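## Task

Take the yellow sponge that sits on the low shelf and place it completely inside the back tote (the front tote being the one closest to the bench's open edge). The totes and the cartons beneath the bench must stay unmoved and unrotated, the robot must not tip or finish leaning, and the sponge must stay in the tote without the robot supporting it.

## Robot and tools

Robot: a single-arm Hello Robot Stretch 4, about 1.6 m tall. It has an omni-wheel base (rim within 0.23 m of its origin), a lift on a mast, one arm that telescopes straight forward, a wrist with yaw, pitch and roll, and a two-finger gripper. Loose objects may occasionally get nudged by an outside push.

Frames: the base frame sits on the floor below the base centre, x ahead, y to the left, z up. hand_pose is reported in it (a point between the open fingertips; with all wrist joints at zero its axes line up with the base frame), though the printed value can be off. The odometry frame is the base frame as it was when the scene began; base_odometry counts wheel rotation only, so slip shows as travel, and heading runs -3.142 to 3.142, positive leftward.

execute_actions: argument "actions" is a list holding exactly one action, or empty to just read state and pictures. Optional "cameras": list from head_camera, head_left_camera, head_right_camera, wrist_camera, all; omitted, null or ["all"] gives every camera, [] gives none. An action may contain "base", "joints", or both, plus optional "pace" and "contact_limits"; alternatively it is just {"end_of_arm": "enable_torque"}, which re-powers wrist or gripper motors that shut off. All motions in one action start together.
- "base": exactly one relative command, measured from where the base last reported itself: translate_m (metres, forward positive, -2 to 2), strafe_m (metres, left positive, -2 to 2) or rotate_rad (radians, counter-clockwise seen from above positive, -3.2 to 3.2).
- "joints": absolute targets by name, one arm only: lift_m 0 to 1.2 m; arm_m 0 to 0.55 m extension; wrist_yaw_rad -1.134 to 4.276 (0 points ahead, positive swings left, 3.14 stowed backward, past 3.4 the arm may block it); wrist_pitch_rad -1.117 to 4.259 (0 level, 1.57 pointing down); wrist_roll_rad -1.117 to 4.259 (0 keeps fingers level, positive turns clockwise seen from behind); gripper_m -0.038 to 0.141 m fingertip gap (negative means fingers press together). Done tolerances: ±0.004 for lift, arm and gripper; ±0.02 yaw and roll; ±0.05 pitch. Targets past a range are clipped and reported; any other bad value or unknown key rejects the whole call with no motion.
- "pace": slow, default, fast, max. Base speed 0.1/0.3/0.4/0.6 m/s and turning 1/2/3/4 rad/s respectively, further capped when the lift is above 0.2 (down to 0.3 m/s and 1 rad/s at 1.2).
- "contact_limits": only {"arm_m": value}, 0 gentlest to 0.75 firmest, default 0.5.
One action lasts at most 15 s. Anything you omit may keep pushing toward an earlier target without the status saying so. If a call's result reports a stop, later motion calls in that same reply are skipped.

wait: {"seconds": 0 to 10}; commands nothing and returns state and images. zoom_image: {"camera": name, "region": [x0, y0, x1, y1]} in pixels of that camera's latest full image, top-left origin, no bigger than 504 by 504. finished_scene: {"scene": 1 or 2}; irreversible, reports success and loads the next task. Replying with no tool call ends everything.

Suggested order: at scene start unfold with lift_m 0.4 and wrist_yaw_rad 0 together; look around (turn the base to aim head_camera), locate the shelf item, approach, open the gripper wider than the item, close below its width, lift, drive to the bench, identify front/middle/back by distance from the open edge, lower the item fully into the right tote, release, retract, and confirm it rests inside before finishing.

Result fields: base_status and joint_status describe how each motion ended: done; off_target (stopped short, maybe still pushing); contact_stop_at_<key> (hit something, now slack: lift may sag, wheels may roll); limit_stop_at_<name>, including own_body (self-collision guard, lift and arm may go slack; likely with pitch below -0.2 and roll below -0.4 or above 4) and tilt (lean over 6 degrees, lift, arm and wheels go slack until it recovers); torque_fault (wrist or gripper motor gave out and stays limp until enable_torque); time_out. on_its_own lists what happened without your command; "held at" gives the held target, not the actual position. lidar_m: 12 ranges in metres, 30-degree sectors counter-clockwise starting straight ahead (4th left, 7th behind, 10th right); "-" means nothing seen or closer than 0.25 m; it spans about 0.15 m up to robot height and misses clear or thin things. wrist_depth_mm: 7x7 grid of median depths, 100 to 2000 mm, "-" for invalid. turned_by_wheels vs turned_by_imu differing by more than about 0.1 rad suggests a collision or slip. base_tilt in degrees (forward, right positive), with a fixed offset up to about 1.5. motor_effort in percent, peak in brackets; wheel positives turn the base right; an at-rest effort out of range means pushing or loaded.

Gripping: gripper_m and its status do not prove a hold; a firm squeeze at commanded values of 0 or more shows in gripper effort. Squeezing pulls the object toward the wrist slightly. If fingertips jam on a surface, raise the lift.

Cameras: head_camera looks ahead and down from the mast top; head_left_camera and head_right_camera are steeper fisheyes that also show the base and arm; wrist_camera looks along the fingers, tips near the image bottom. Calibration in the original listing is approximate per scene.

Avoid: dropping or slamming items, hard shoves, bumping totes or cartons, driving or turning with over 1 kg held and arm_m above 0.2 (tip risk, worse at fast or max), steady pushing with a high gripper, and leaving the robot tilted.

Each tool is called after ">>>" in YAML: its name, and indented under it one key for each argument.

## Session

>>> execute_actions:
  actions: []

Scene clock: 0.00 s.
base_odometry: x=+0.000 y=+0.000 heading=+0.000 (m, m, rad; odometry frame)
turned_by_wheels: +0.000 (rad since the last result)
turned_by_imu: +0.000 (rad since the last result)
base_tilt: forward=+0.4 right=-0.6 (deg)
lidar_m: 2.37 1.43 0.99 0.94 0.96 2.18 1.61 1.69 2.00 1.23 1.27 1.68
base_status: not commanded
joint_positions: lift_m=+0.263 arm_m=-0.002 wrist_yaw_rad=+3.183 wrist_pitch_rad=-0.005 wrist_roll_rad=+0.011 gripper_m=+0.057
joint_status: not commanded
motor_effort: lift_m=+17 arm_m=-1 wrist_yaw_rad=-1 wrist_pitch_rad=-7 wrist_roll_rad=-1 gripper_m=-2 wheel_0=+0 wheel_1=-1 wheel_2=+0 (%)
hand_pose: x=-0.1225 y=+0.0753 z=+0.4423 quat_wxyz=(-0.021, +0.002, +0.006, +1.000) (m; base frame)
wrist_depth_mm: - 141 209 - - - - / - - 139 - - - - / - 107 139 - - - - / - 116 139 - - - - / 189 141 - - - - - / 206 1808 1708 1618 209 1618 1537 / 204 1229 1098 1138 1118 1008 1078
pictures: head_camera, head_left_camera, head_right_camera, wrist_camera
camera_calibration (this result's frames):
wrist_camera: T_world_to_cam=[[-0.0833632, 0.995664, -0.0412797, -0.0553046], [-0.0252679, -0.0435225, -0.998733, 0.503735], [-0.996199, -0.0822145, 0.0287866, 0.0960746], [0, 0, 0, 1]] pos_world=[0.103827, 0.0848873, 0.498048]
Images, in order (width x height): head_camera 420x560, head_left_camera 420x672, head_right_camera 420x672, wrist_camera 616x392.

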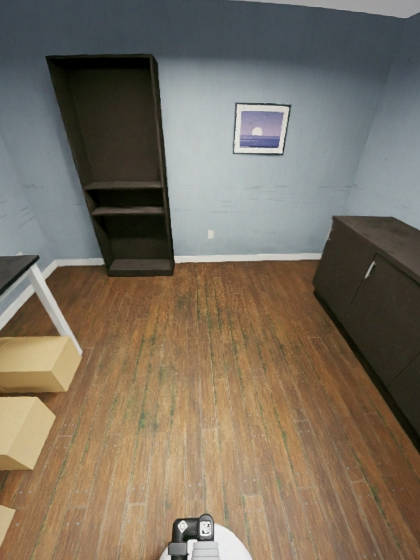

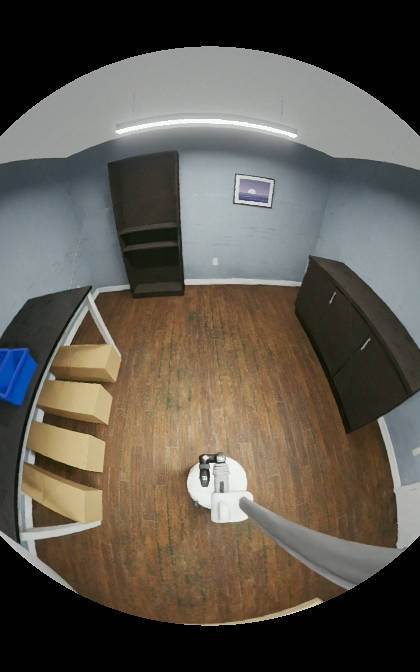

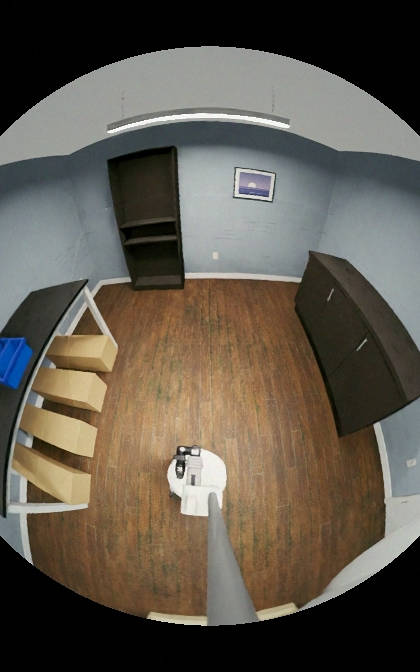

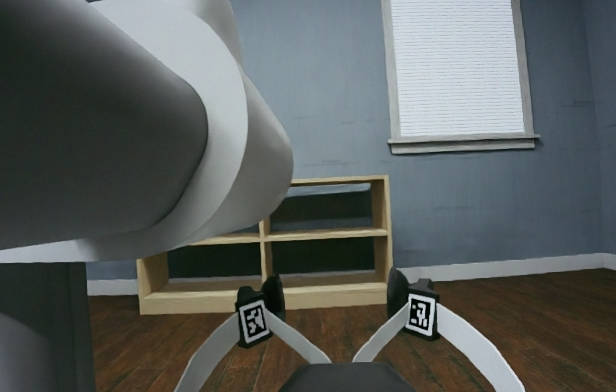

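>>> execute_actions:
  actions:
    - {"base": {"rotate_rad": 3.14}, "joints": {"lift_m": 0.5, "wrist_yaw_rad": 0}}
  cameras: ["head_camera", "head_left_camera"]

Scene clock: 6.60 s.
base_odometry: x=+0.000 y=+0.000 heading=+3.139 (m, m, rad; odometry frame)
turned_by_wheels: +3.139 (rad since the last result)
turned_by_imu: +3.169 (rad since the last result)
base_tilt: forward=+0.4 right=-0.6 (deg)
lidar_m: 1.64 1.68 2.00 1.25 1.28 1.73 2.38 1.42 1.00 0.94 0.96 2.15
base_status: done
joint_positions: lift_m=+0.500 arm_m=-0.001 wrist_yaw_rad=+0.000 wrist_pitch_rad=-0.005 wrist_roll_rad=+0.011 gripper_m=+0.057
joint_status: all done
motor_effort: lift_m=+22(27) arm_m=-1(1) wrist_yaw_rad=-2(9) wrist_pitch_rad=-5(6) wrist_roll_rad=-1(1) gripper_m=-2(3) wheel_0=-2(12) wheel_1=-3(9) wheel_2=-3(11) (%)
hand_pose: x=+0.4579 y=-0.0873 z=+0.6793 quat_wxyz=(+1.000, +0.006, -0.002, +0.000) (m; base frame)
wrist_depth_mm: 1863 1808 1863 1863 1863 1921 1921 / 1921 1863 1863 1921 1921 1921 1863 / 1921 1921 1921 1921 1863 1921 1983 / 1863 1921 1863 1863 1921 1863 1921 / 1863 1921 1808 1863 1921 1921 1921 / 1921 1661 1618 1708 209 1921 1863 / 1863 1499 1464 1537 1499 1464 1537
pictures: head_camera, head_left_camera
Images, in order (width x height): head_camera 420x560, head_left_camera 420x672.

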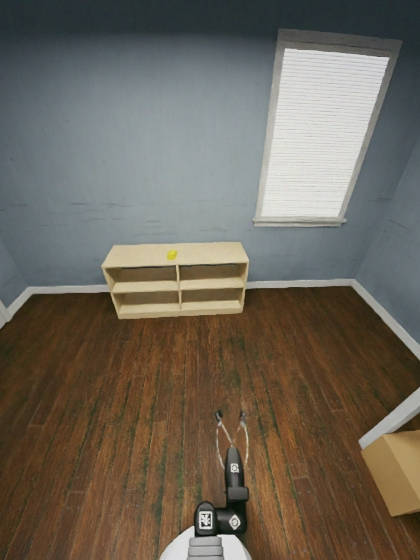

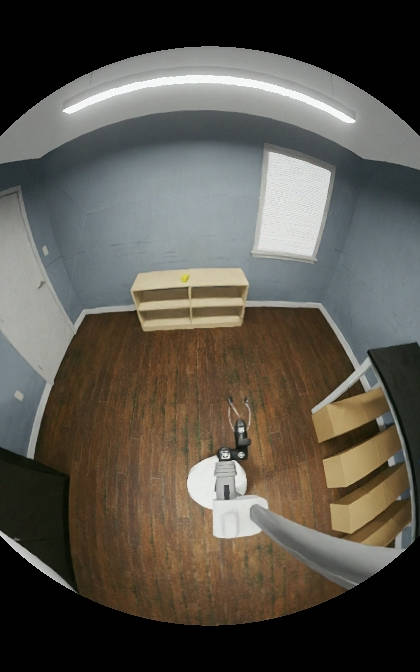

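>>> execute_actions:
  actions:
    - {"base": {"rotate_rad": 0.22}, "joints": {"lift_m": 0.5, "wrist_pitch_rad": 1.57, "gripper_m": 0.14}}
  cameras: []

>>> execute_actions:
  actions:
    - {"base": {"translate_m": 1.25}, "joints": {"lift_m": 0.92, "arm_m": 0.25}}
  cameras: ["head_camera", "wrist_camera"]

Scene clock: 23.37 s.
base_odometry: x=+0.000 y=+0.000 heading=-2.924 (m, m, rad; odometry frame)
turned_by_wheels: +0.220 (rad since the last result)
turned_by_imu: +0.223 (rad since the last result)
base_tilt: forward=+0.3 right=-0.6 (deg)
lidar_m: 1.64 1.78 1.90 1.23 1.40 2.24 2.47 1.16 0.94 0.93 1.06 1.67
base_status: done
joint_positions: lift_m=+0.500 arm_m=-0.001 wrist_yaw_rad=+0.000 wrist_pitch_rad=+1.569 wrist_roll_rad=+0.011 gripper_m=+0.140
joint_status: all done
motor_effort: lift_m=+22(22) arm_m=-1(1) wrist_yaw_rad=+0(1) wrist_pitch_rad=+2(6) wrist_roll_rad=-1(1) gripper_m=-2(3) wheel_0=-1(7) wheel_1=-2(8) wheel_2=-2(10) (%)
hand_pose: x=+0.1698 y=-0.0874 z=+0.3894 quat_wxyz=(+0.708, +0.004, +0.707, -0.004) (m; base frame)
wrist_depth_mm: 647 640 634 627 615 609 603 / 647 640 621 621 609 597 597 / 640 634 627 615 615 603 603 / 634 640 627 621 603 609 597 / 640 627 413 402 609 603 603 / 647 421 216 399 399 198 591 / 640 410 402 167 394 597 591
pictures: none
No camera images: the call's "cameras" was empty. Leave "cameras" out to get every camera's image.

Scene clock: 29.00 s.
base_odometry: x=-1.220 y=-0.270 heading=-2.924 (m, m, rad; odometry frame)
turned_by_wheels: +0.000 (rad since the last result)
turned_by_imu: -0.003 (rad since the last result)
base_tilt: forward=+0.4 right=-0.6 (deg)
lidar_m: 0.40 0.45 1.45 1.65 1.73 1.81 3.94 1.44 1.35 2.02 0.52 0.40
base_status: done
joint_positions: lift_m=+0.920 arm_m=+0.249 wrist_yaw_rad=+0.000 wrist_pitch_rad=+1.570 wrist_roll_rad=+0.011 gripper_m=+0.140
joint_status: all done
motor_effort: lift_m=+22(28) arm_m=+4(7) wrist_yaw_rad=-1(1) wrist_pitch_rad=+1(2) wrist_roll_rad=+0(1) gripper_m=+1(2) wheel_0=+2(5) wheel_1=+3(7) wheel_2=-2(12) (%)
hand_pose: x=+0.4205 y=-0.0874 z=+0.8094 quat_wxyz=(+0.707, +0.004, +0.707, -0.004) (m; base frame)
wrist_depth_mm: 439 433 430 421 418 415 410 / 439 433 427 427 424 413 415 / 439 436 427 377 418 415 413 / 439 433 427 379 418 415 413 / 1060 1060 430 427 418 415 410 / 1078 1060 215 991 1042 197 1008 / 1078 1060 1060 167 1008 1025 1008
pictures: head_camera, wrist_camera
camera_calibration (this result's frames):
wrist_camera: T_world_to_cam=[[-0.0413352, -0.998278, -0.0416137, -0.0245712], [-0.998836, 0.0423234, -0.023154, 0.504211], [0.0248754, 0.0406081, -0.998865, 1.0262], [0, 0, 0, 1]] pos_world=[0.477081, -0.087541, 1.03569]
Images, in order (width x height): head_camera 420x560, wrist_camera 616x392.

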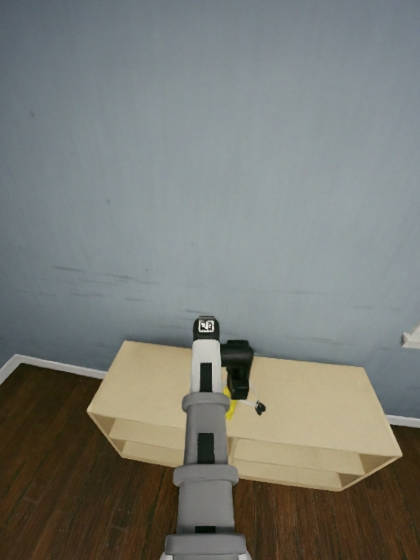

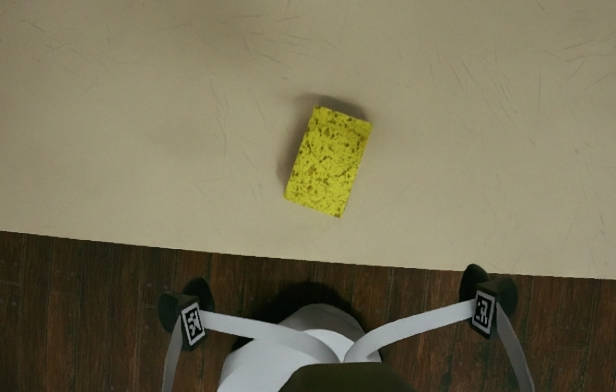

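>>> execute_actions:
  actions:
    - {"joints": {"lift_m": 0.8, "arm_m": 0.348, "wrist_roll_rad": 0.3, "gripper_m": 0.11}}
  cameras: ["wrist_camera"]

Scene clock: 40.03 s.
base_odometry: x=-1.220 y=-0.270 heading=-2.924 (m, m, rad; odometry frame)
turned_by_wheels: +0.000 (rad since the last result)
turned_by_imu: +0.001 (rad since the last result)
base_tilt: forward=+0.4 right=-0.6 (deg)
lidar_m: 0.41 0.46 1.46 1.66 1.75 1.81 3.96 1.44 1.36 2.02 0.52 0.40
base_status: not commanded
joint_positions: lift_m=+0.800 arm_m=+0.347 wrist_yaw_rad=+0.000 wrist_pitch_rad=+1.570 wrist_roll_rad=+0.300 gripper_m=+0.110
joint_status: all done
motor_effort: lift_m=+13(20) arm_m=+4(4) wrist_yaw_rad=-2(0) wrist_pitch_rad=+1(0) wrist_roll_rad=+0(5) gripper_m=-2(2) wheel_0=+2(2) wheel_1=+3(3) wheel_2=-2(2) (%)
hand_pose: x=+0.5184 y=-0.0874 z=+0.6901 quat_wxyz=(+0.699, +0.106, +0.699, -0.105) (m; base frame)
wrist_depth_mm: 315 310 307 304 301 297 294 / 312 310 307 304 300 298 296 / 314 310 306 303 301 297 294 / 314 310 306 303 300 298 294 / 314 310 307 258 298 296 294 / 312 310 216 255 256 208 294 / 310 309 304 171 298 298 904
pictures: wrist_camera
camera_calibration (this result's frames):
wrist_camera: T_world_to_cam=[[-0.323311, -0.945368, -0.041828, 0.125468], [-0.945635, 0.324418, -0.0229797, 0.596239], [0.0352941, 0.0321244, -0.998861, 0.898507], [0, 0, 0, 1]] pos_world=[0.572677, -0.103682, 0.916433]
Images, in order (width x height): wrist_camera 616x392.

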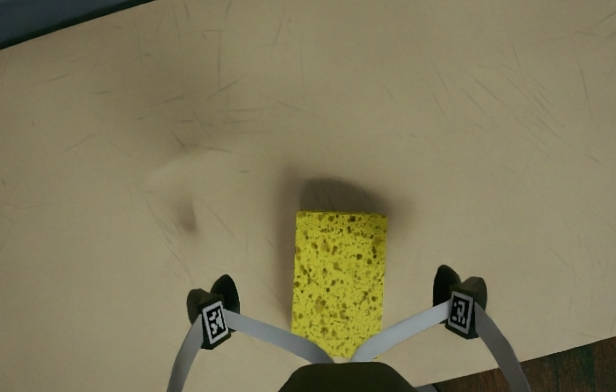

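>>> execute_actions:
  actions:
    - {"joints": {"lift_m": 0.748}}
  cameras: []

>>> execute_actions:
  actions:
    - {"joints": {"gripper_m": 0.03}}
  cameras: []

>>> execute_actions:
  actions:
    - {"joints": {"lift_m": 0.82}}
  cameras: ["wrist_camera", "head_right_camera"]

Scene clock: 45.77 s.
base_odometry: x=-1.220 y=-0.270 heading=-2.924 (m, m, rad; odometry frame)
turned_by_wheels: +0.000 (rad since the last result)
turned_by_imu: +0.001 (rad since the last result)
base_tilt: forward=+0.3 right=-0.6 (deg)
lidar_m: 0.40 0.45 1.48 1.64 1.73 1.81 3.94 1.45 1.35 2.03 0.52 0.41
base_status: not commanded
joint_positions: lift_m=+0.748 arm_m=+0.347 wrist_yaw_rad=+0.000 wrist_pitch_rad=+1.570 wrist_roll_rad=+0.300 gripper_m=+0.110
joint_status: all done
motor_effort: lift_m=+13(9) arm_m=+4(4) wrist_yaw_rad=+0(1) wrist_pitch_rad=-1(1) wrist_roll_rad=+1(1) gripper_m=-4(4) wheel_0=+1(2) wheel_1=+3(3) wheel_2=-2(2) (%)
hand_pose: x=+0.5184 y=-0.0874 z=+0.6381 quat_wxyz=(+0.699, +0.106, +0.699, -0.105) (m; base frame)
wrist_depth_mm: 259 258 255 252 250 246 243 / 259 256 254 251 247 245 244 / 258 256 254 251 249 247 244 / 258 256 253 253 248 246 244 / 259 256 255 205 205 245 243 / 257 256 216 206 204 209 243 / 257 255 252 170 247 244 242
pictures: none
No camera images: the call's "cameras" was empty. Leave "cameras" out to get every camera's image.

Scene clock: 47.40 s.
base_odometry: x=-1.220 y=-0.270 heading=-2.924 (m, m, rad; odometry frame)
turned_by_wheels: +0.000 (rad since the last result)
turned_by_imu: +0.000 (rad since the last result)
base_tilt: forward=+0.3 right=-0.6 (deg)
lidar_m: 0.40 0.46 1.46 1.65 1.73 1.80 3.97 1.45 1.38 2.02 0.51 0.40
base_status: not commanded
joint_positions: lift_m=+0.748 arm_m=+0.347 wrist_yaw_rad=+0.000 wrist_pitch_rad=+1.570 wrist_roll_rad=+0.300 gripper_m=+0.030
joint_status: all done
motor_effort: lift_m=+13(13) arm_m=+4(4) wrist_yaw_rad=-1(1) wrist_pitch_rad=-2(1) wrist_roll_rad=+0(0) gripper_m=-13(16) wheel_0=+2(2) wheel_1=+4(3) wheel_2=-2(2) (%)
hand_pose: x=+0.5184 y=-0.0874 z=+0.6381 quat_wxyz=(+0.699, +0.106, +0.699, -0.105) (m; base frame)
wrist_depth_mm: 259 256 254 251 248 245 244 / 260 255 254 251 249 246 243 / 258 256 254 250 250 245 244 / 260 256 253 251 249 244 243 / 259 256 253 196 195 245 242 / 260 255 254 196 195 243 242 / 258 255 252 195 247 210 241
pictures: none
No camera images: the call's "cameras" was empty. Leave "cameras" out to get every camera's image.

Scene clock: 48.67 s.
base_odometry: x=-1.220 y=-0.270 heading=-2.924 (m, m, rad; odometry frame)
turned_by_wheels: +0.000 (rad since the last result)
turned_by_imu: +0.000 (rad since the last result)
base_tilt: forward=+0.4 right=-0.6 (deg)
lidar_m: 0.40 0.45 1.47 1.64 1.74 1.81 3.96 1.44 1.37 2.03 0.53 0.41
base_status: not commanded
joint_positions: lift_m=+0.820 arm_m=+0.347 wrist_yaw_rad=+0.000 wrist_pitch_rad=+1.570 wrist_roll_rad=+0.300 gripper_m=+0.030
joint_status: all done
motor_effort: lift_m=+23(22) arm_m=+4(4) wrist_yaw_rad=-1(1) wrist_pitch_rad=+0(0) wrist_roll_rad=+1(0) gripper_m=-15(13) wheel_0=+2(2) wheel_1=+3(3) wheel_2=-1(2) (%)
hand_pose: x=+0.5184 y=-0.0874 z=+0.7093 quat_wxyz=(+0.699, +0.106, +0.699, -0.105) (m; base frame)
wrist_depth_mm: 410 330 325 324 320 315 314 / 332 332 327 324 322 317 315 / 334 329 325 320 320 317 312 / 336 329 325 324 319 317 314 / 334 329 329 196 195 315 314 / 334 329 325 196 194 315 312 / 332 329 324 195 319 244 891
pictures: head_right_camera, wrist_camera
camera_calibration (this result's frames):
wrist_camera: T_world_to_cam=[[-0.323311, -0.945368, -0.0418279, 0.12627], [-0.945634, 0.324418, -0.0229796, 0.596682], [0.035294, 0.0321244, -0.998861, 0.917646], [0, 0, 0, 1]] pos_world=[0.57268, -0.103682, 0.935593]
Images, in order (width x height): head_right_camera 420x672, wrist_camera 616x392.

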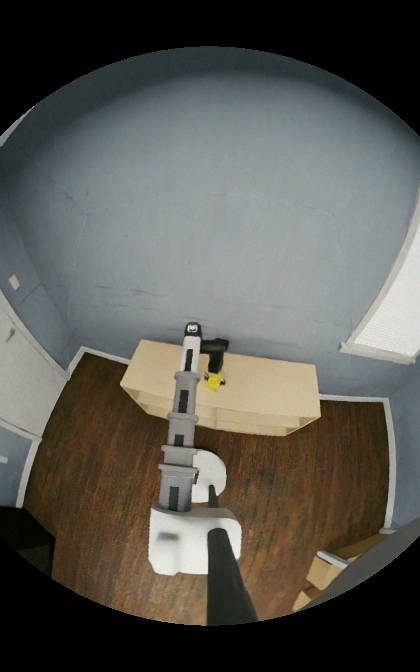

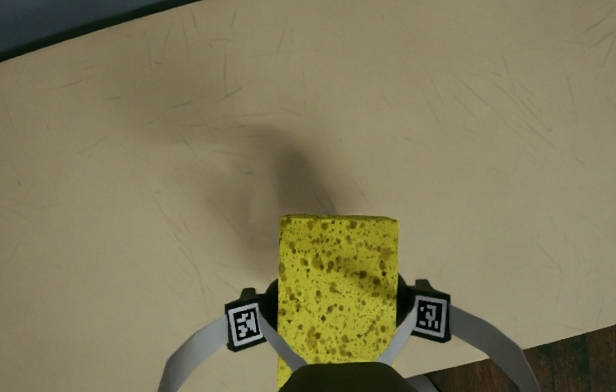

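>>> execute_actions:
  actions:
    - {"base": {"translate_m": -1.58}, "joints": {"arm_m": 0.0, "wrist_roll_rad": 0.0}}
  cameras: []

>>> execute_actions:
  actions:
    - {"base": {"rotate_rad": -1.70}, "joints": {"lift_m": 1.2, "wrist_pitch_rad": 0.8}}
  cameras: ["head_camera", "head_left_camera", "wrist_camera"]

Scene clock: 64.90 s.
base_odometry: x=+0.322 y=+0.071 heading=-2.924 (m, m, rad; odometry frame)
turned_by_wheels: +0.000 (rad since the last result)
turned_by_imu: +0.006 (rad since the last result)
base_tilt: forward=+0.3 right=-0.6 (deg)
lidar_m: 1.97 2.36 1.30 1.30 1.45 2.38 2.05 1.09 0.90 0.87 0.98 1.99
base_status: done
joint_positions: lift_m=+0.820 arm_m=+0.001 wrist_yaw_rad=+0.000 wrist_pitch_rad=+1.570 wrist_roll_rad=+0.000 gripper_m=+0.030
joint_status: all done
motor_effort: lift_m=+22(23) arm_m=-4(3) wrist_yaw_rad=+0(1) wrist_pitch_rad=+1(1) wrist_roll_rad=-2(4) gripper_m=-14(14) wheel_0=-1(4) wheel_1=-3(8) wheel_2=+2(12) (%)
hand_pose: x=+0.1718 y=-0.0874 z=+0.7094 quat_wxyz=(+0.707, +0.000, +0.707, +0.000) (m; base frame)
wrist_depth_mm: 976 976 976 946 960 946 917 / 991 976 976 946 931 917 904 / 991 976 960 960 931 917 917 / 976 960 946 960 917 917 917 / 976 976 741 196 195 931 904 / 960 976 723 196 195 904 917 / 991 976 723 195 931 544 904
pictures: none
No camera images: the call's "cameras" was empty. Leave "cameras" out to get every camera's image.

Scene clock: 67.47 s.
base_odometry: x=+0.322 y=+0.071 heading=+1.660 (m, m, rad; odometry frame)
turned_by_wheels: -1.699 (rad since the last result)
turned_by_imu: -1.714 (rad since the last result)
base_tilt: forward=+0.3 right=-0.6 (deg)
lidar_m: 0.87 0.94 2.45 1.97 2.07 2.02 1.32 1.40 1.96 2.02 1.22 0.91
base_status: done
joint_positions: lift_m=+1.200 arm_m=+0.001 wrist_yaw_rad=+0.000 wrist_pitch_rad=+0.802 wrist_roll_rad=+0.000 gripper_m=+0.030
joint_status: all done
motor_effort: lift_m=+23(23) arm_m=-4(4) wrist_yaw_rad=-1(2) wrist_pitch_rad=-5(11) wrist_roll_rad=-2(2) gripper_m=-15(13) wheel_0=+3(8) wheel_1=+4(10) wheel_2=+4(13) (%)
hand_pose: x=+0.3722 y=-0.0874 z=+1.1705 quat_wxyz=(+0.921, +0.000, +0.390, +0.000) (m; base frame)
wrist_depth_mm: 1576 1255 1182 917 1042 1098 1042 / 1042 991 917 778 831 878 866 / 866 854 854 820 831 820 809 / - 1921 1708 1708 1618 1576 1863 / 1661 1397 1499 196 195 1397 1281 / 1537 1397 1281 195 193 1281 1397 / 1430 1366 1308 195 1308 707 1281
pictures: head_camera, head_left_camera, wrist_camera
camera_calibration (this result's frames):
wrist_camera: T_world_to_cam=[[0.00694404, -0.998673, -0.0510308, -0.0185427], [-0.702695, 0.0314347, -0.710797, 1.15804], [0.711457, 0.0407949, -0.701544, 0.784548], [0, 0, 0, 1]] pos_world=[0.255708, -0.0869263, 1.37258]
Images, in order (width x height): head_camera 420x560, head_left_camera 420x672, wrist_camera 616x392.

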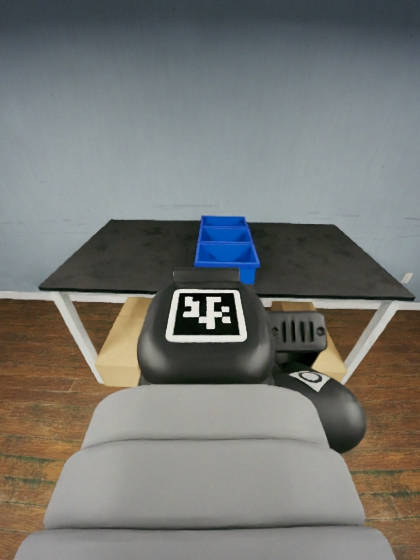

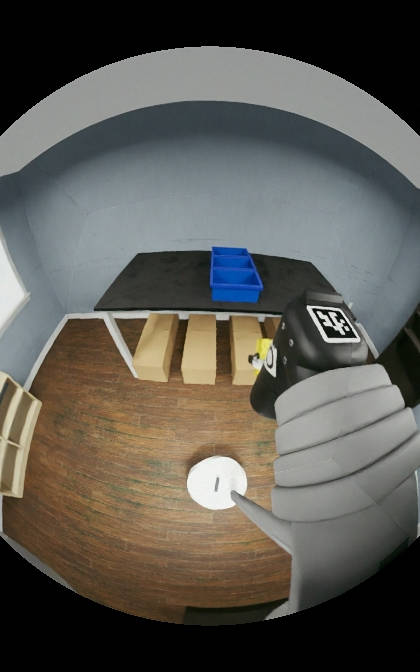

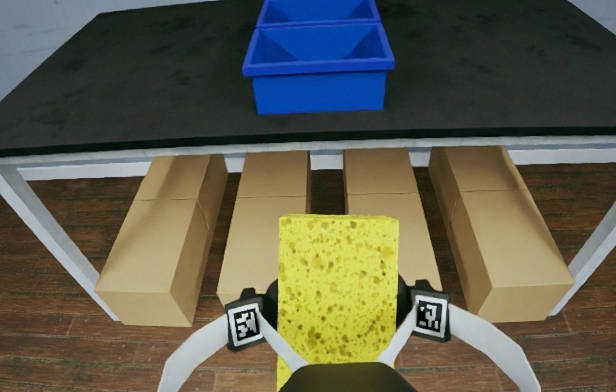

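>>> execute_actions:
  actions:
    - {"base": {"translate_m": 0.62}, "joints": {"arm_m": 0.2}}
  cameras: ["head_left_camera", "wrist_camera"]

Scene clock: 83.70 s.
base_odometry: x=+0.267 y=+0.689 heading=+1.660 (m, m, rad; odometry frame)
turned_by_wheels: +0.000 (rad since the last result)
turned_by_imu: -0.001 (rad since the last result)
base_tilt: forward=+0.3 right=-0.6 (deg)
lidar_m: 0.25 0.29 0.41 2.00 2.05 2.65 1.94 2.05 2.45 0.94 0.37 0.28
base_status: done
joint_positions: lift_m=+1.200 arm_m=+0.199 wrist_yaw_rad=+0.000 wrist_pitch_rad=+0.802 wrist_roll_rad=+0.000 gripper_m=+0.030
joint_status: all done
motor_effort: lift_m=+22(23) arm_m=+4(5) wrist_yaw_rad=-1(0) wrist_pitch_rad=-4(5) wrist_roll_rad=-2(1) gripper_m=-15(15) wheel_0=+1(6) wheel_1=+2(8) wheel_2=-2(11) (%)
hand_pose: x=+0.5708 y=-0.0874 z=+1.1706 quat_wxyz=(+0.921, +0.000, +0.390, +0.000) (m; base frame)
wrist_depth_mm: 741 741 732 732 732 715 732 / 820 842 820 809 809 788 798 / 820 788 759 609 597 715 715 / 691 668 640 647 580 603 609 / 591 580 462 196 195 504 530 / 512 512 370 195 194 384 469 / 462 459 355 195 424 245 427
pictures: head_left_camera, wrist_camera
camera_calibration (this result's frames):
wrist_camera: T_world_to_cam=[[0.00716275, -0.998672, -0.0510178, -0.0200174], [-0.702546, 0.0312805, -0.71095, 1.29779], [0.711602, 0.0409347, -0.701389, 0.643036], [0, 0, 0, 1]] pos_world=[0.454318, -0.0869089, 1.37266]
Images, in order (width x height): head_left_camera 420x672, wrist_camera 616x392.

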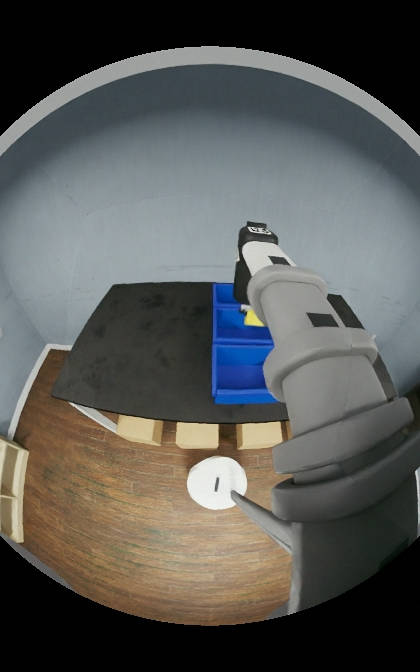

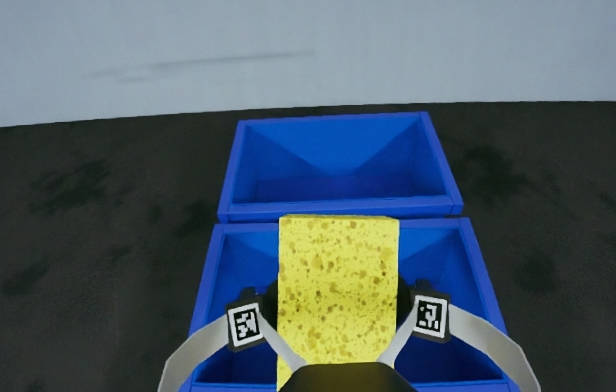

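>>> execute_actions:
  actions:
    - {"joints": {"arm_m": 0.49}}
  cameras: []

>>> execute_actions:
  actions:
    - {"joints": {"arm_m": 0.55, "wrist_pitch_rad": 1.05}}
  cameras: ["wrist_camera", "head_left_camera"]

Scene clock: 97.67 s.
base_odometry: x=+0.267 y=+0.689 heading=+1.660 (m, m, rad; odometry frame)
turned_by_wheels: +0.000 (rad since the last result)
turned_by_imu: +0.001 (rad since the last result)
base_tilt: forward=+0.3 right=-0.5 (deg)
lidar_m: 0.26 0.27 0.38 2.00 2.06 2.66 1.93 2.06 2.46 0.93 0.37 0.27
base_status: not commanded
joint_positions: lift_m=+1.200 arm_m=+0.489 wrist_yaw_rad=+0.000 wrist_pitch_rad=+0.802 wrist_roll_rad=+0.000 gripper_m=+0.030
joint_status: all done
motor_effort: lift_m=+22(22) arm_m=+4(4) wrist_yaw_rad=-1(1) wrist_pitch_rad=-4(5) wrist_roll_rad=-1(2) gripper_m=-13(16) wheel_0=+1(1) wheel_1=+2(2) wheel_2=-3(3) (%)
hand_pose: x=+0.8608 y=-0.0874 z=+1.1706 quat_wxyz=(+0.921, +0.000, +0.390, +0.000) (m; base frame)
wrist_depth_mm: 449 442 445 445 439 436 433 / 492 496 492 492 492 492 473 / 574 569 564 564 554 549 544 / 640 640 627 627 609 609 591 / 591 585 569 195 195 539 530 / 517 508 384 196 193 366 462 / 466 452 330 195 421 257 424
pictures: none
No camera images: the call's "cameras" was empty. Leave "cameras" out to get every camera's image.

Scene clock: 98.70 s.
base_odometry: x=+0.267 y=+0.689 heading=+1.660 (m, m, rad; odometry frame)
turned_by_wheels: +0.000 (rad since the last result)
turned_by_imu: +0.000 (rad since the last result)
base_tilt: forward=+0.3 right=-0.5 (deg)
lidar_m: 0.25 0.27 0.41 2.00 2.07 2.66 1.92 2.03 2.45 0.93 0.36 0.26
base_status: not commanded
joint_positions: lift_m=+1.200 arm_m=+0.548 wrist_yaw_rad=+0.000 wrist_pitch_rad=+1.051 wrist_roll_rad=+0.000 gripper_m=+0.030
joint_status: all done
joint sent to its limit — the command would take arm_m past its upper limit, so that joint was sent only as far as its limit.
motor_effort: lift_m=+23(22) arm_m=+4(5) wrist_yaw_rad=-1(0) wrist_pitch_rad=-3(2) wrist_roll_rad=-2(2) gripper_m=-12(17) wheel_0=+1(1) wheel_1=+2(3) wheel_2=-3(3) (%)
hand_pose: x=+0.8619 y=-0.0874 z=+1.1275 quat_wxyz=(+0.865, +0.000, +0.502, +0.000) (m; base frame)
wrist_depth_mm: 442 442 449 449 449 439 445 / 517 521 525 521 512 512 512 / 574 580 564 559 544 535 521 / 530 525 517 504 496 484 477 / 480 480 362 196 194 370 439 / 449 439 312 196 194 315 410 / 418 410 315 195 384 234 375
pictures: head_left_camera, wrist_camera
camera_calibration (this result's frames):
wrist_camera: T_world_to_cam=[[-0.00570049, -0.998673, -0.0511793, -0.0130473], [-0.856097, 0.0313233, -0.515865, 1.38404], [0.516784, 0.0408737, -0.85514, 0.746994], [0, 0, 0, 1]] pos_world=[0.798765, -0.0869152, 1.35209]
Images, in order (width x height): head_left_camera 420x672, wrist_camera 616x392.

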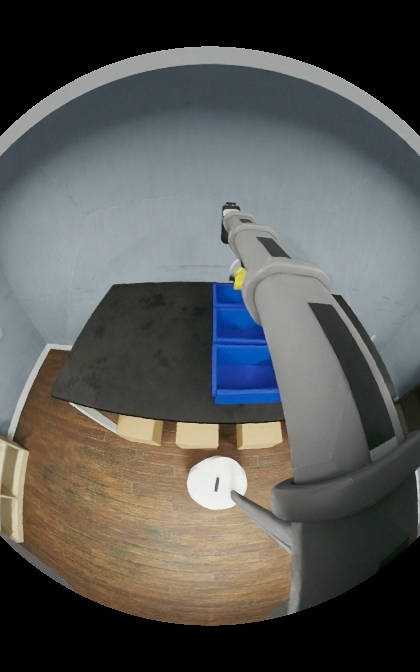

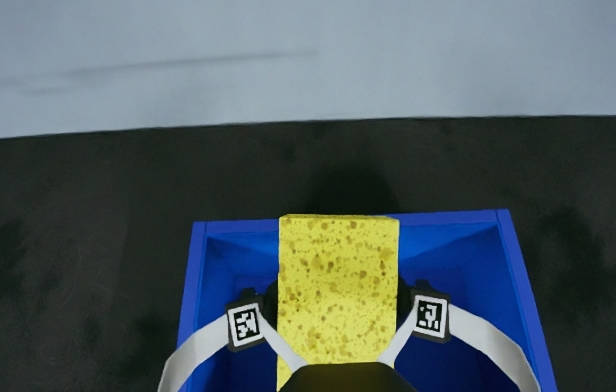

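>>> execute_actions:
  actions:
    - {"joints": {"lift_m": 1.075}}
  cameras: ["wrist_camera", "head_left_camera"]

Scene clock: 108.33 s.
base_odometry: x=+0.267 y=+0.689 heading=+1.660 (m, m, rad; odometry frame)
turned_by_wheels: +0.000 (rad since the last result)
turned_by_imu: +0.001 (rad since the last result)
base_tilt: forward=+0.3 right=-0.5 (deg)
lidar_m: 0.25 0.29 0.40 2.00 2.05 2.65 1.93 2.03 2.46 0.93 0.36 0.27
base_status: not commanded
joint_positions: lift_m=+1.075 arm_m=+0.548 wrist_yaw_rad=+0.000 wrist_pitch_rad=+1.051 wrist_roll_rad=+0.000 gripper_m=+0.030
joint_status: all done
motor_effort: lift_m=+13(19) arm_m=+4(4) wrist_yaw_rad=-1(1) wrist_pitch_rad=-2(3) wrist_roll_rad=-2(2) gripper_m=-14(15) wheel_0=+2(1) wheel_1=+2(2) wheel_2=-3(2) (%)
hand_pose: x=+0.8619 y=-0.0874 z=+1.0033 quat_wxyz=(+0.865, +0.000, +0.502, +0.000) (m; base frame)
wrist_depth_mm: 442 445 445 449 445 439 436 / 469 459 449 436 427 418 415 / 421 410 248 249 241 240 239 / 377 257 286 274 289 291 254 / 343 240 325 196 195 315 255 / 317 206 279 196 193 291 256 / 298 195 281 195 271 221 255
pictures: head_left_camera, wrist_camera
camera_calibration (this result's frames):
wrist_camera: T_world_to_cam=[[-0.00570544, -0.998673, -0.0511787, -0.0194029], [-0.856146, 0.0313234, -0.515784, 1.31989], [0.516703, 0.0408737, -0.855189, 0.640869], [0, 0, 0, 1]] pos_world=[0.798765, -0.0869152, 1.22785]
Images, in order (width x height): head_left_camera 420x672, wrist_camera 616x392.

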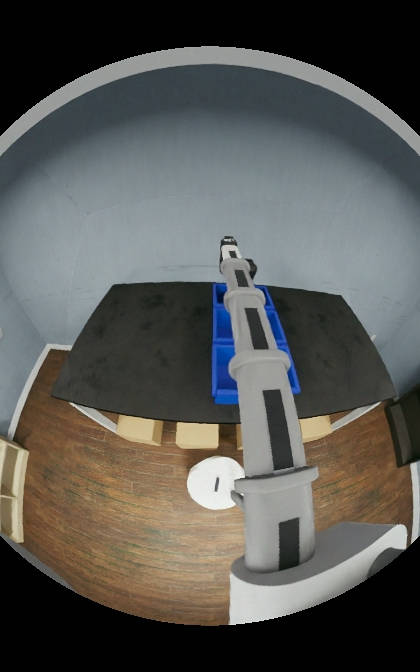

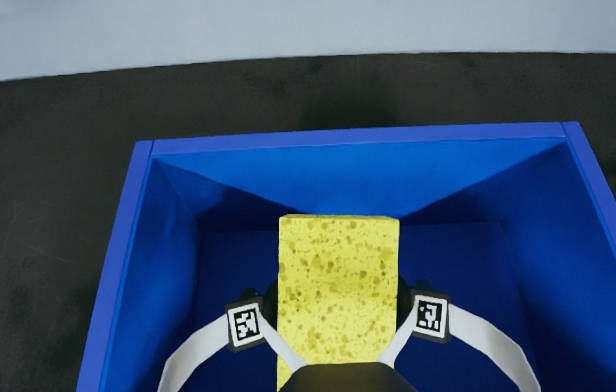

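>>> execute_actions:
  actions:
    - {"joints": {"lift_m": 1.052}, "pace": "slow"}
  cameras: []

>>> execute_actions:
  actions:
    - {"joints": {"gripper_m": 0.1}}
  cameras: ["wrist_camera"]

Scene clock: 114.47 s.
base_odometry: x=+0.267 y=+0.689 heading=+1.660 (m, m, rad; odometry frame)
turned_by_wheels: +0.000 (rad since the last result)
turned_by_imu: +0.001 (rad since the last result)
base_tilt: forward=+0.4 right=-0.6 (deg)
lidar_m: 0.25 0.29 0.42 1.99 2.06 2.67 1.92 2.03 2.46 0.93 0.35 0.25
base_status: not commanded
joint_positions: lift_m=+1.052 arm_m=+0.548 wrist_yaw_rad=+0.000 wrist_pitch_rad=+1.051 wrist_roll_rad=+0.000 gripper_m=+0.030
joint_status: all done
motor_effort: lift_m=+13(18) arm_m=+4(4) wrist_yaw_rad=-1(1) wrist_pitch_rad=-2(3) wrist_roll_rad=-1(2) gripper_m=-16(13) wheel_0=+1(1) wheel_1=+3(2) wheel_2=-3(2) (%)
hand_pose: x=+0.8619 y=-0.0874 z=+0.9803 quat_wxyz=(+0.865, +0.000, +0.502, +0.000) (m; base frame)
wrist_depth_mm: 449 442 442 439 427 424 421 / 439 424 413 407 397 394 387 / 387 230 228 229 229 229 229 / 351 226 287 273 290 291 254 / 320 209 304 196 196 294 255 / 290 206 278 196 194 270 255 / 160 195 258 194 251 211 250
pictures: none
No camera images: the call's "cameras" was empty. Leave "cameras" out to get every camera's image.

Scene clock: 116.00 s.
base_odometry: x=+0.267 y=+0.689 heading=+1.660 (m, m, rad; odometry frame)
turned_by_wheels: +0.000 (rad since the last result)
turned_by_imu: +0.000 (rad since the last result)
base_tilt: forward=+0.4 right=-0.6 (deg)
lidar_m: 0.25 0.27 0.40 2.00 2.05 2.65 1.92 2.03 2.44 0.95 0.37 0.26
base_status: not commanded
joint_positions: lift_m=+1.052 arm_m=+0.548 wrist_yaw_rad=+0.000 wrist_pitch_rad=+1.051 wrist_roll_rad=+0.000 gripper_m=+0.100
joint_status: all done
motor_effort: lift_m=+13(13) arm_m=+4(4) wrist_yaw_rad=-1(1) wrist_pitch_rad=-3(2) wrist_roll_rad=-2(2) gripper_m=-1(13) wheel_0=+1(1) wheel_1=+2(2) wheel_2=-3(3) (%)
hand_pose: x=+0.8619 y=-0.0874 z=+0.9803 quat_wxyz=(+0.865, +0.000, +0.502, +0.000) (m; base frame)
wrist_depth_mm: 445 445 439 439 430 424 424 / 433 424 413 404 394 389 384 / 389 229 227 228 229 229 229 / 351 227 285 274 290 290 253 / 320 210 304 259 289 291 257 / 290 206 216 236 238 262 256 / 161 202 262 172 252 252 248
pictures: wrist_camera
camera_calibration (this result's frames):
wrist_camera: T_world_to_cam=[[-0.00570555, -0.998673, -0.0511788, -0.0205786], [-0.856146, 0.0313235, -0.515784, 1.30804], [0.516703, 0.0408736, -0.855188, 0.621219], [0, 0, 0, 1]] pos_world=[0.798766, -0.0869152, 1.20487]
Images, in order (width x height): wrist_camera 616x392.

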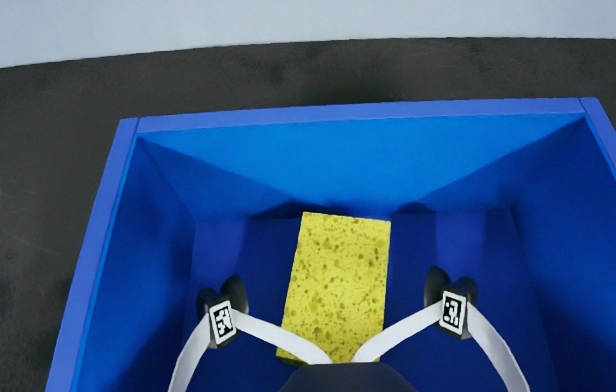

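>>> execute_actions:
  actions:
    - {"joints": {"lift_m": 1.2}}
  cameras: ["wrist_camera", "head_left_camera"]

Scene clock: 121.60 s.
base_odometry: x=+0.267 y=+0.689 heading=+1.660 (m, m, rad; odometry frame)
turned_by_wheels: +0.000 (rad since the last result)
turned_by_imu: +0.001 (rad since the last result)
base_tilt: forward=+0.4 right=-0.5 (deg)
lidar_m: 0.25 0.28 0.39 1.99 2.05 2.66 1.93 2.04 2.45 0.94 0.38 0.27
base_status: not commanded
joint_positions: lift_m=+1.200 arm_m=+0.548 wrist_yaw_rad=+0.000 wrist_pitch_rad=+1.051 wrist_roll_rad=+0.000 gripper_m=+0.100
joint_status: all done
motor_effort: lift_m=+24(26) arm_m=+4(4) wrist_yaw_rad=+0(0) wrist_pitch_rad=-3(2) wrist_roll_rad=-2(2) gripper_m=+0(0) wheel_0=+1(2) wheel_1=+2(2) wheel_2=-3(3) (%)
hand_pose: x=+0.8619 y=-0.0874 z=+1.1274 quat_wxyz=(+0.865, +0.000, +0.502, +0.000) (m; base frame)
wrist_depth_mm: 439 445 449 445 445 442 442 / 512 521 521 517 517 512 512 / 580 574 564 554 539 535 525 / 530 525 512 504 500 488 484 / 484 480 362 387 389 370 442 / 442 445 217 389 410 293 410 / 418 410 364 172 384 368 329
pictures: head_left_camera, wrist_camera
camera_calibration (this result's frames):
wrist_camera: T_world_to_cam=[[-0.00570562, -0.998673, -0.0511788, -0.0130486], [-0.856148, 0.0313234, -0.515781, 1.38392], [0.5167, 0.0408737, -0.85519, 0.747048], [0, 0, 0, 1]] pos_world=[0.798768, -0.0869152, 1.352]
Images, in order (width x height): head_left_camera 420x672, wrist_camera 616x392.

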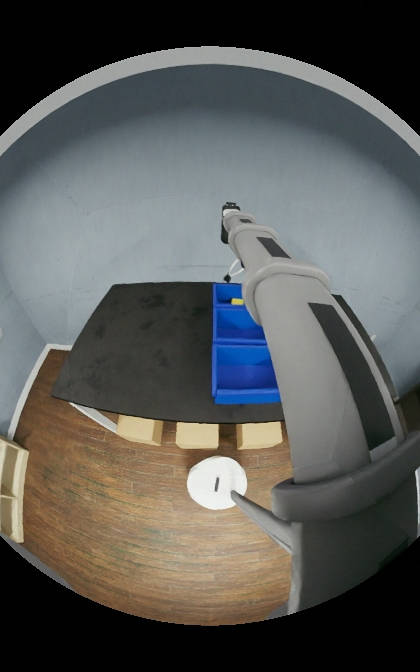

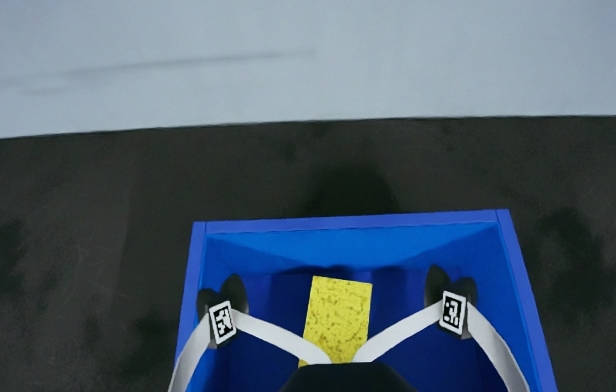

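>>> finished_scene:
  scene: 2

The scene is finished: the task was done.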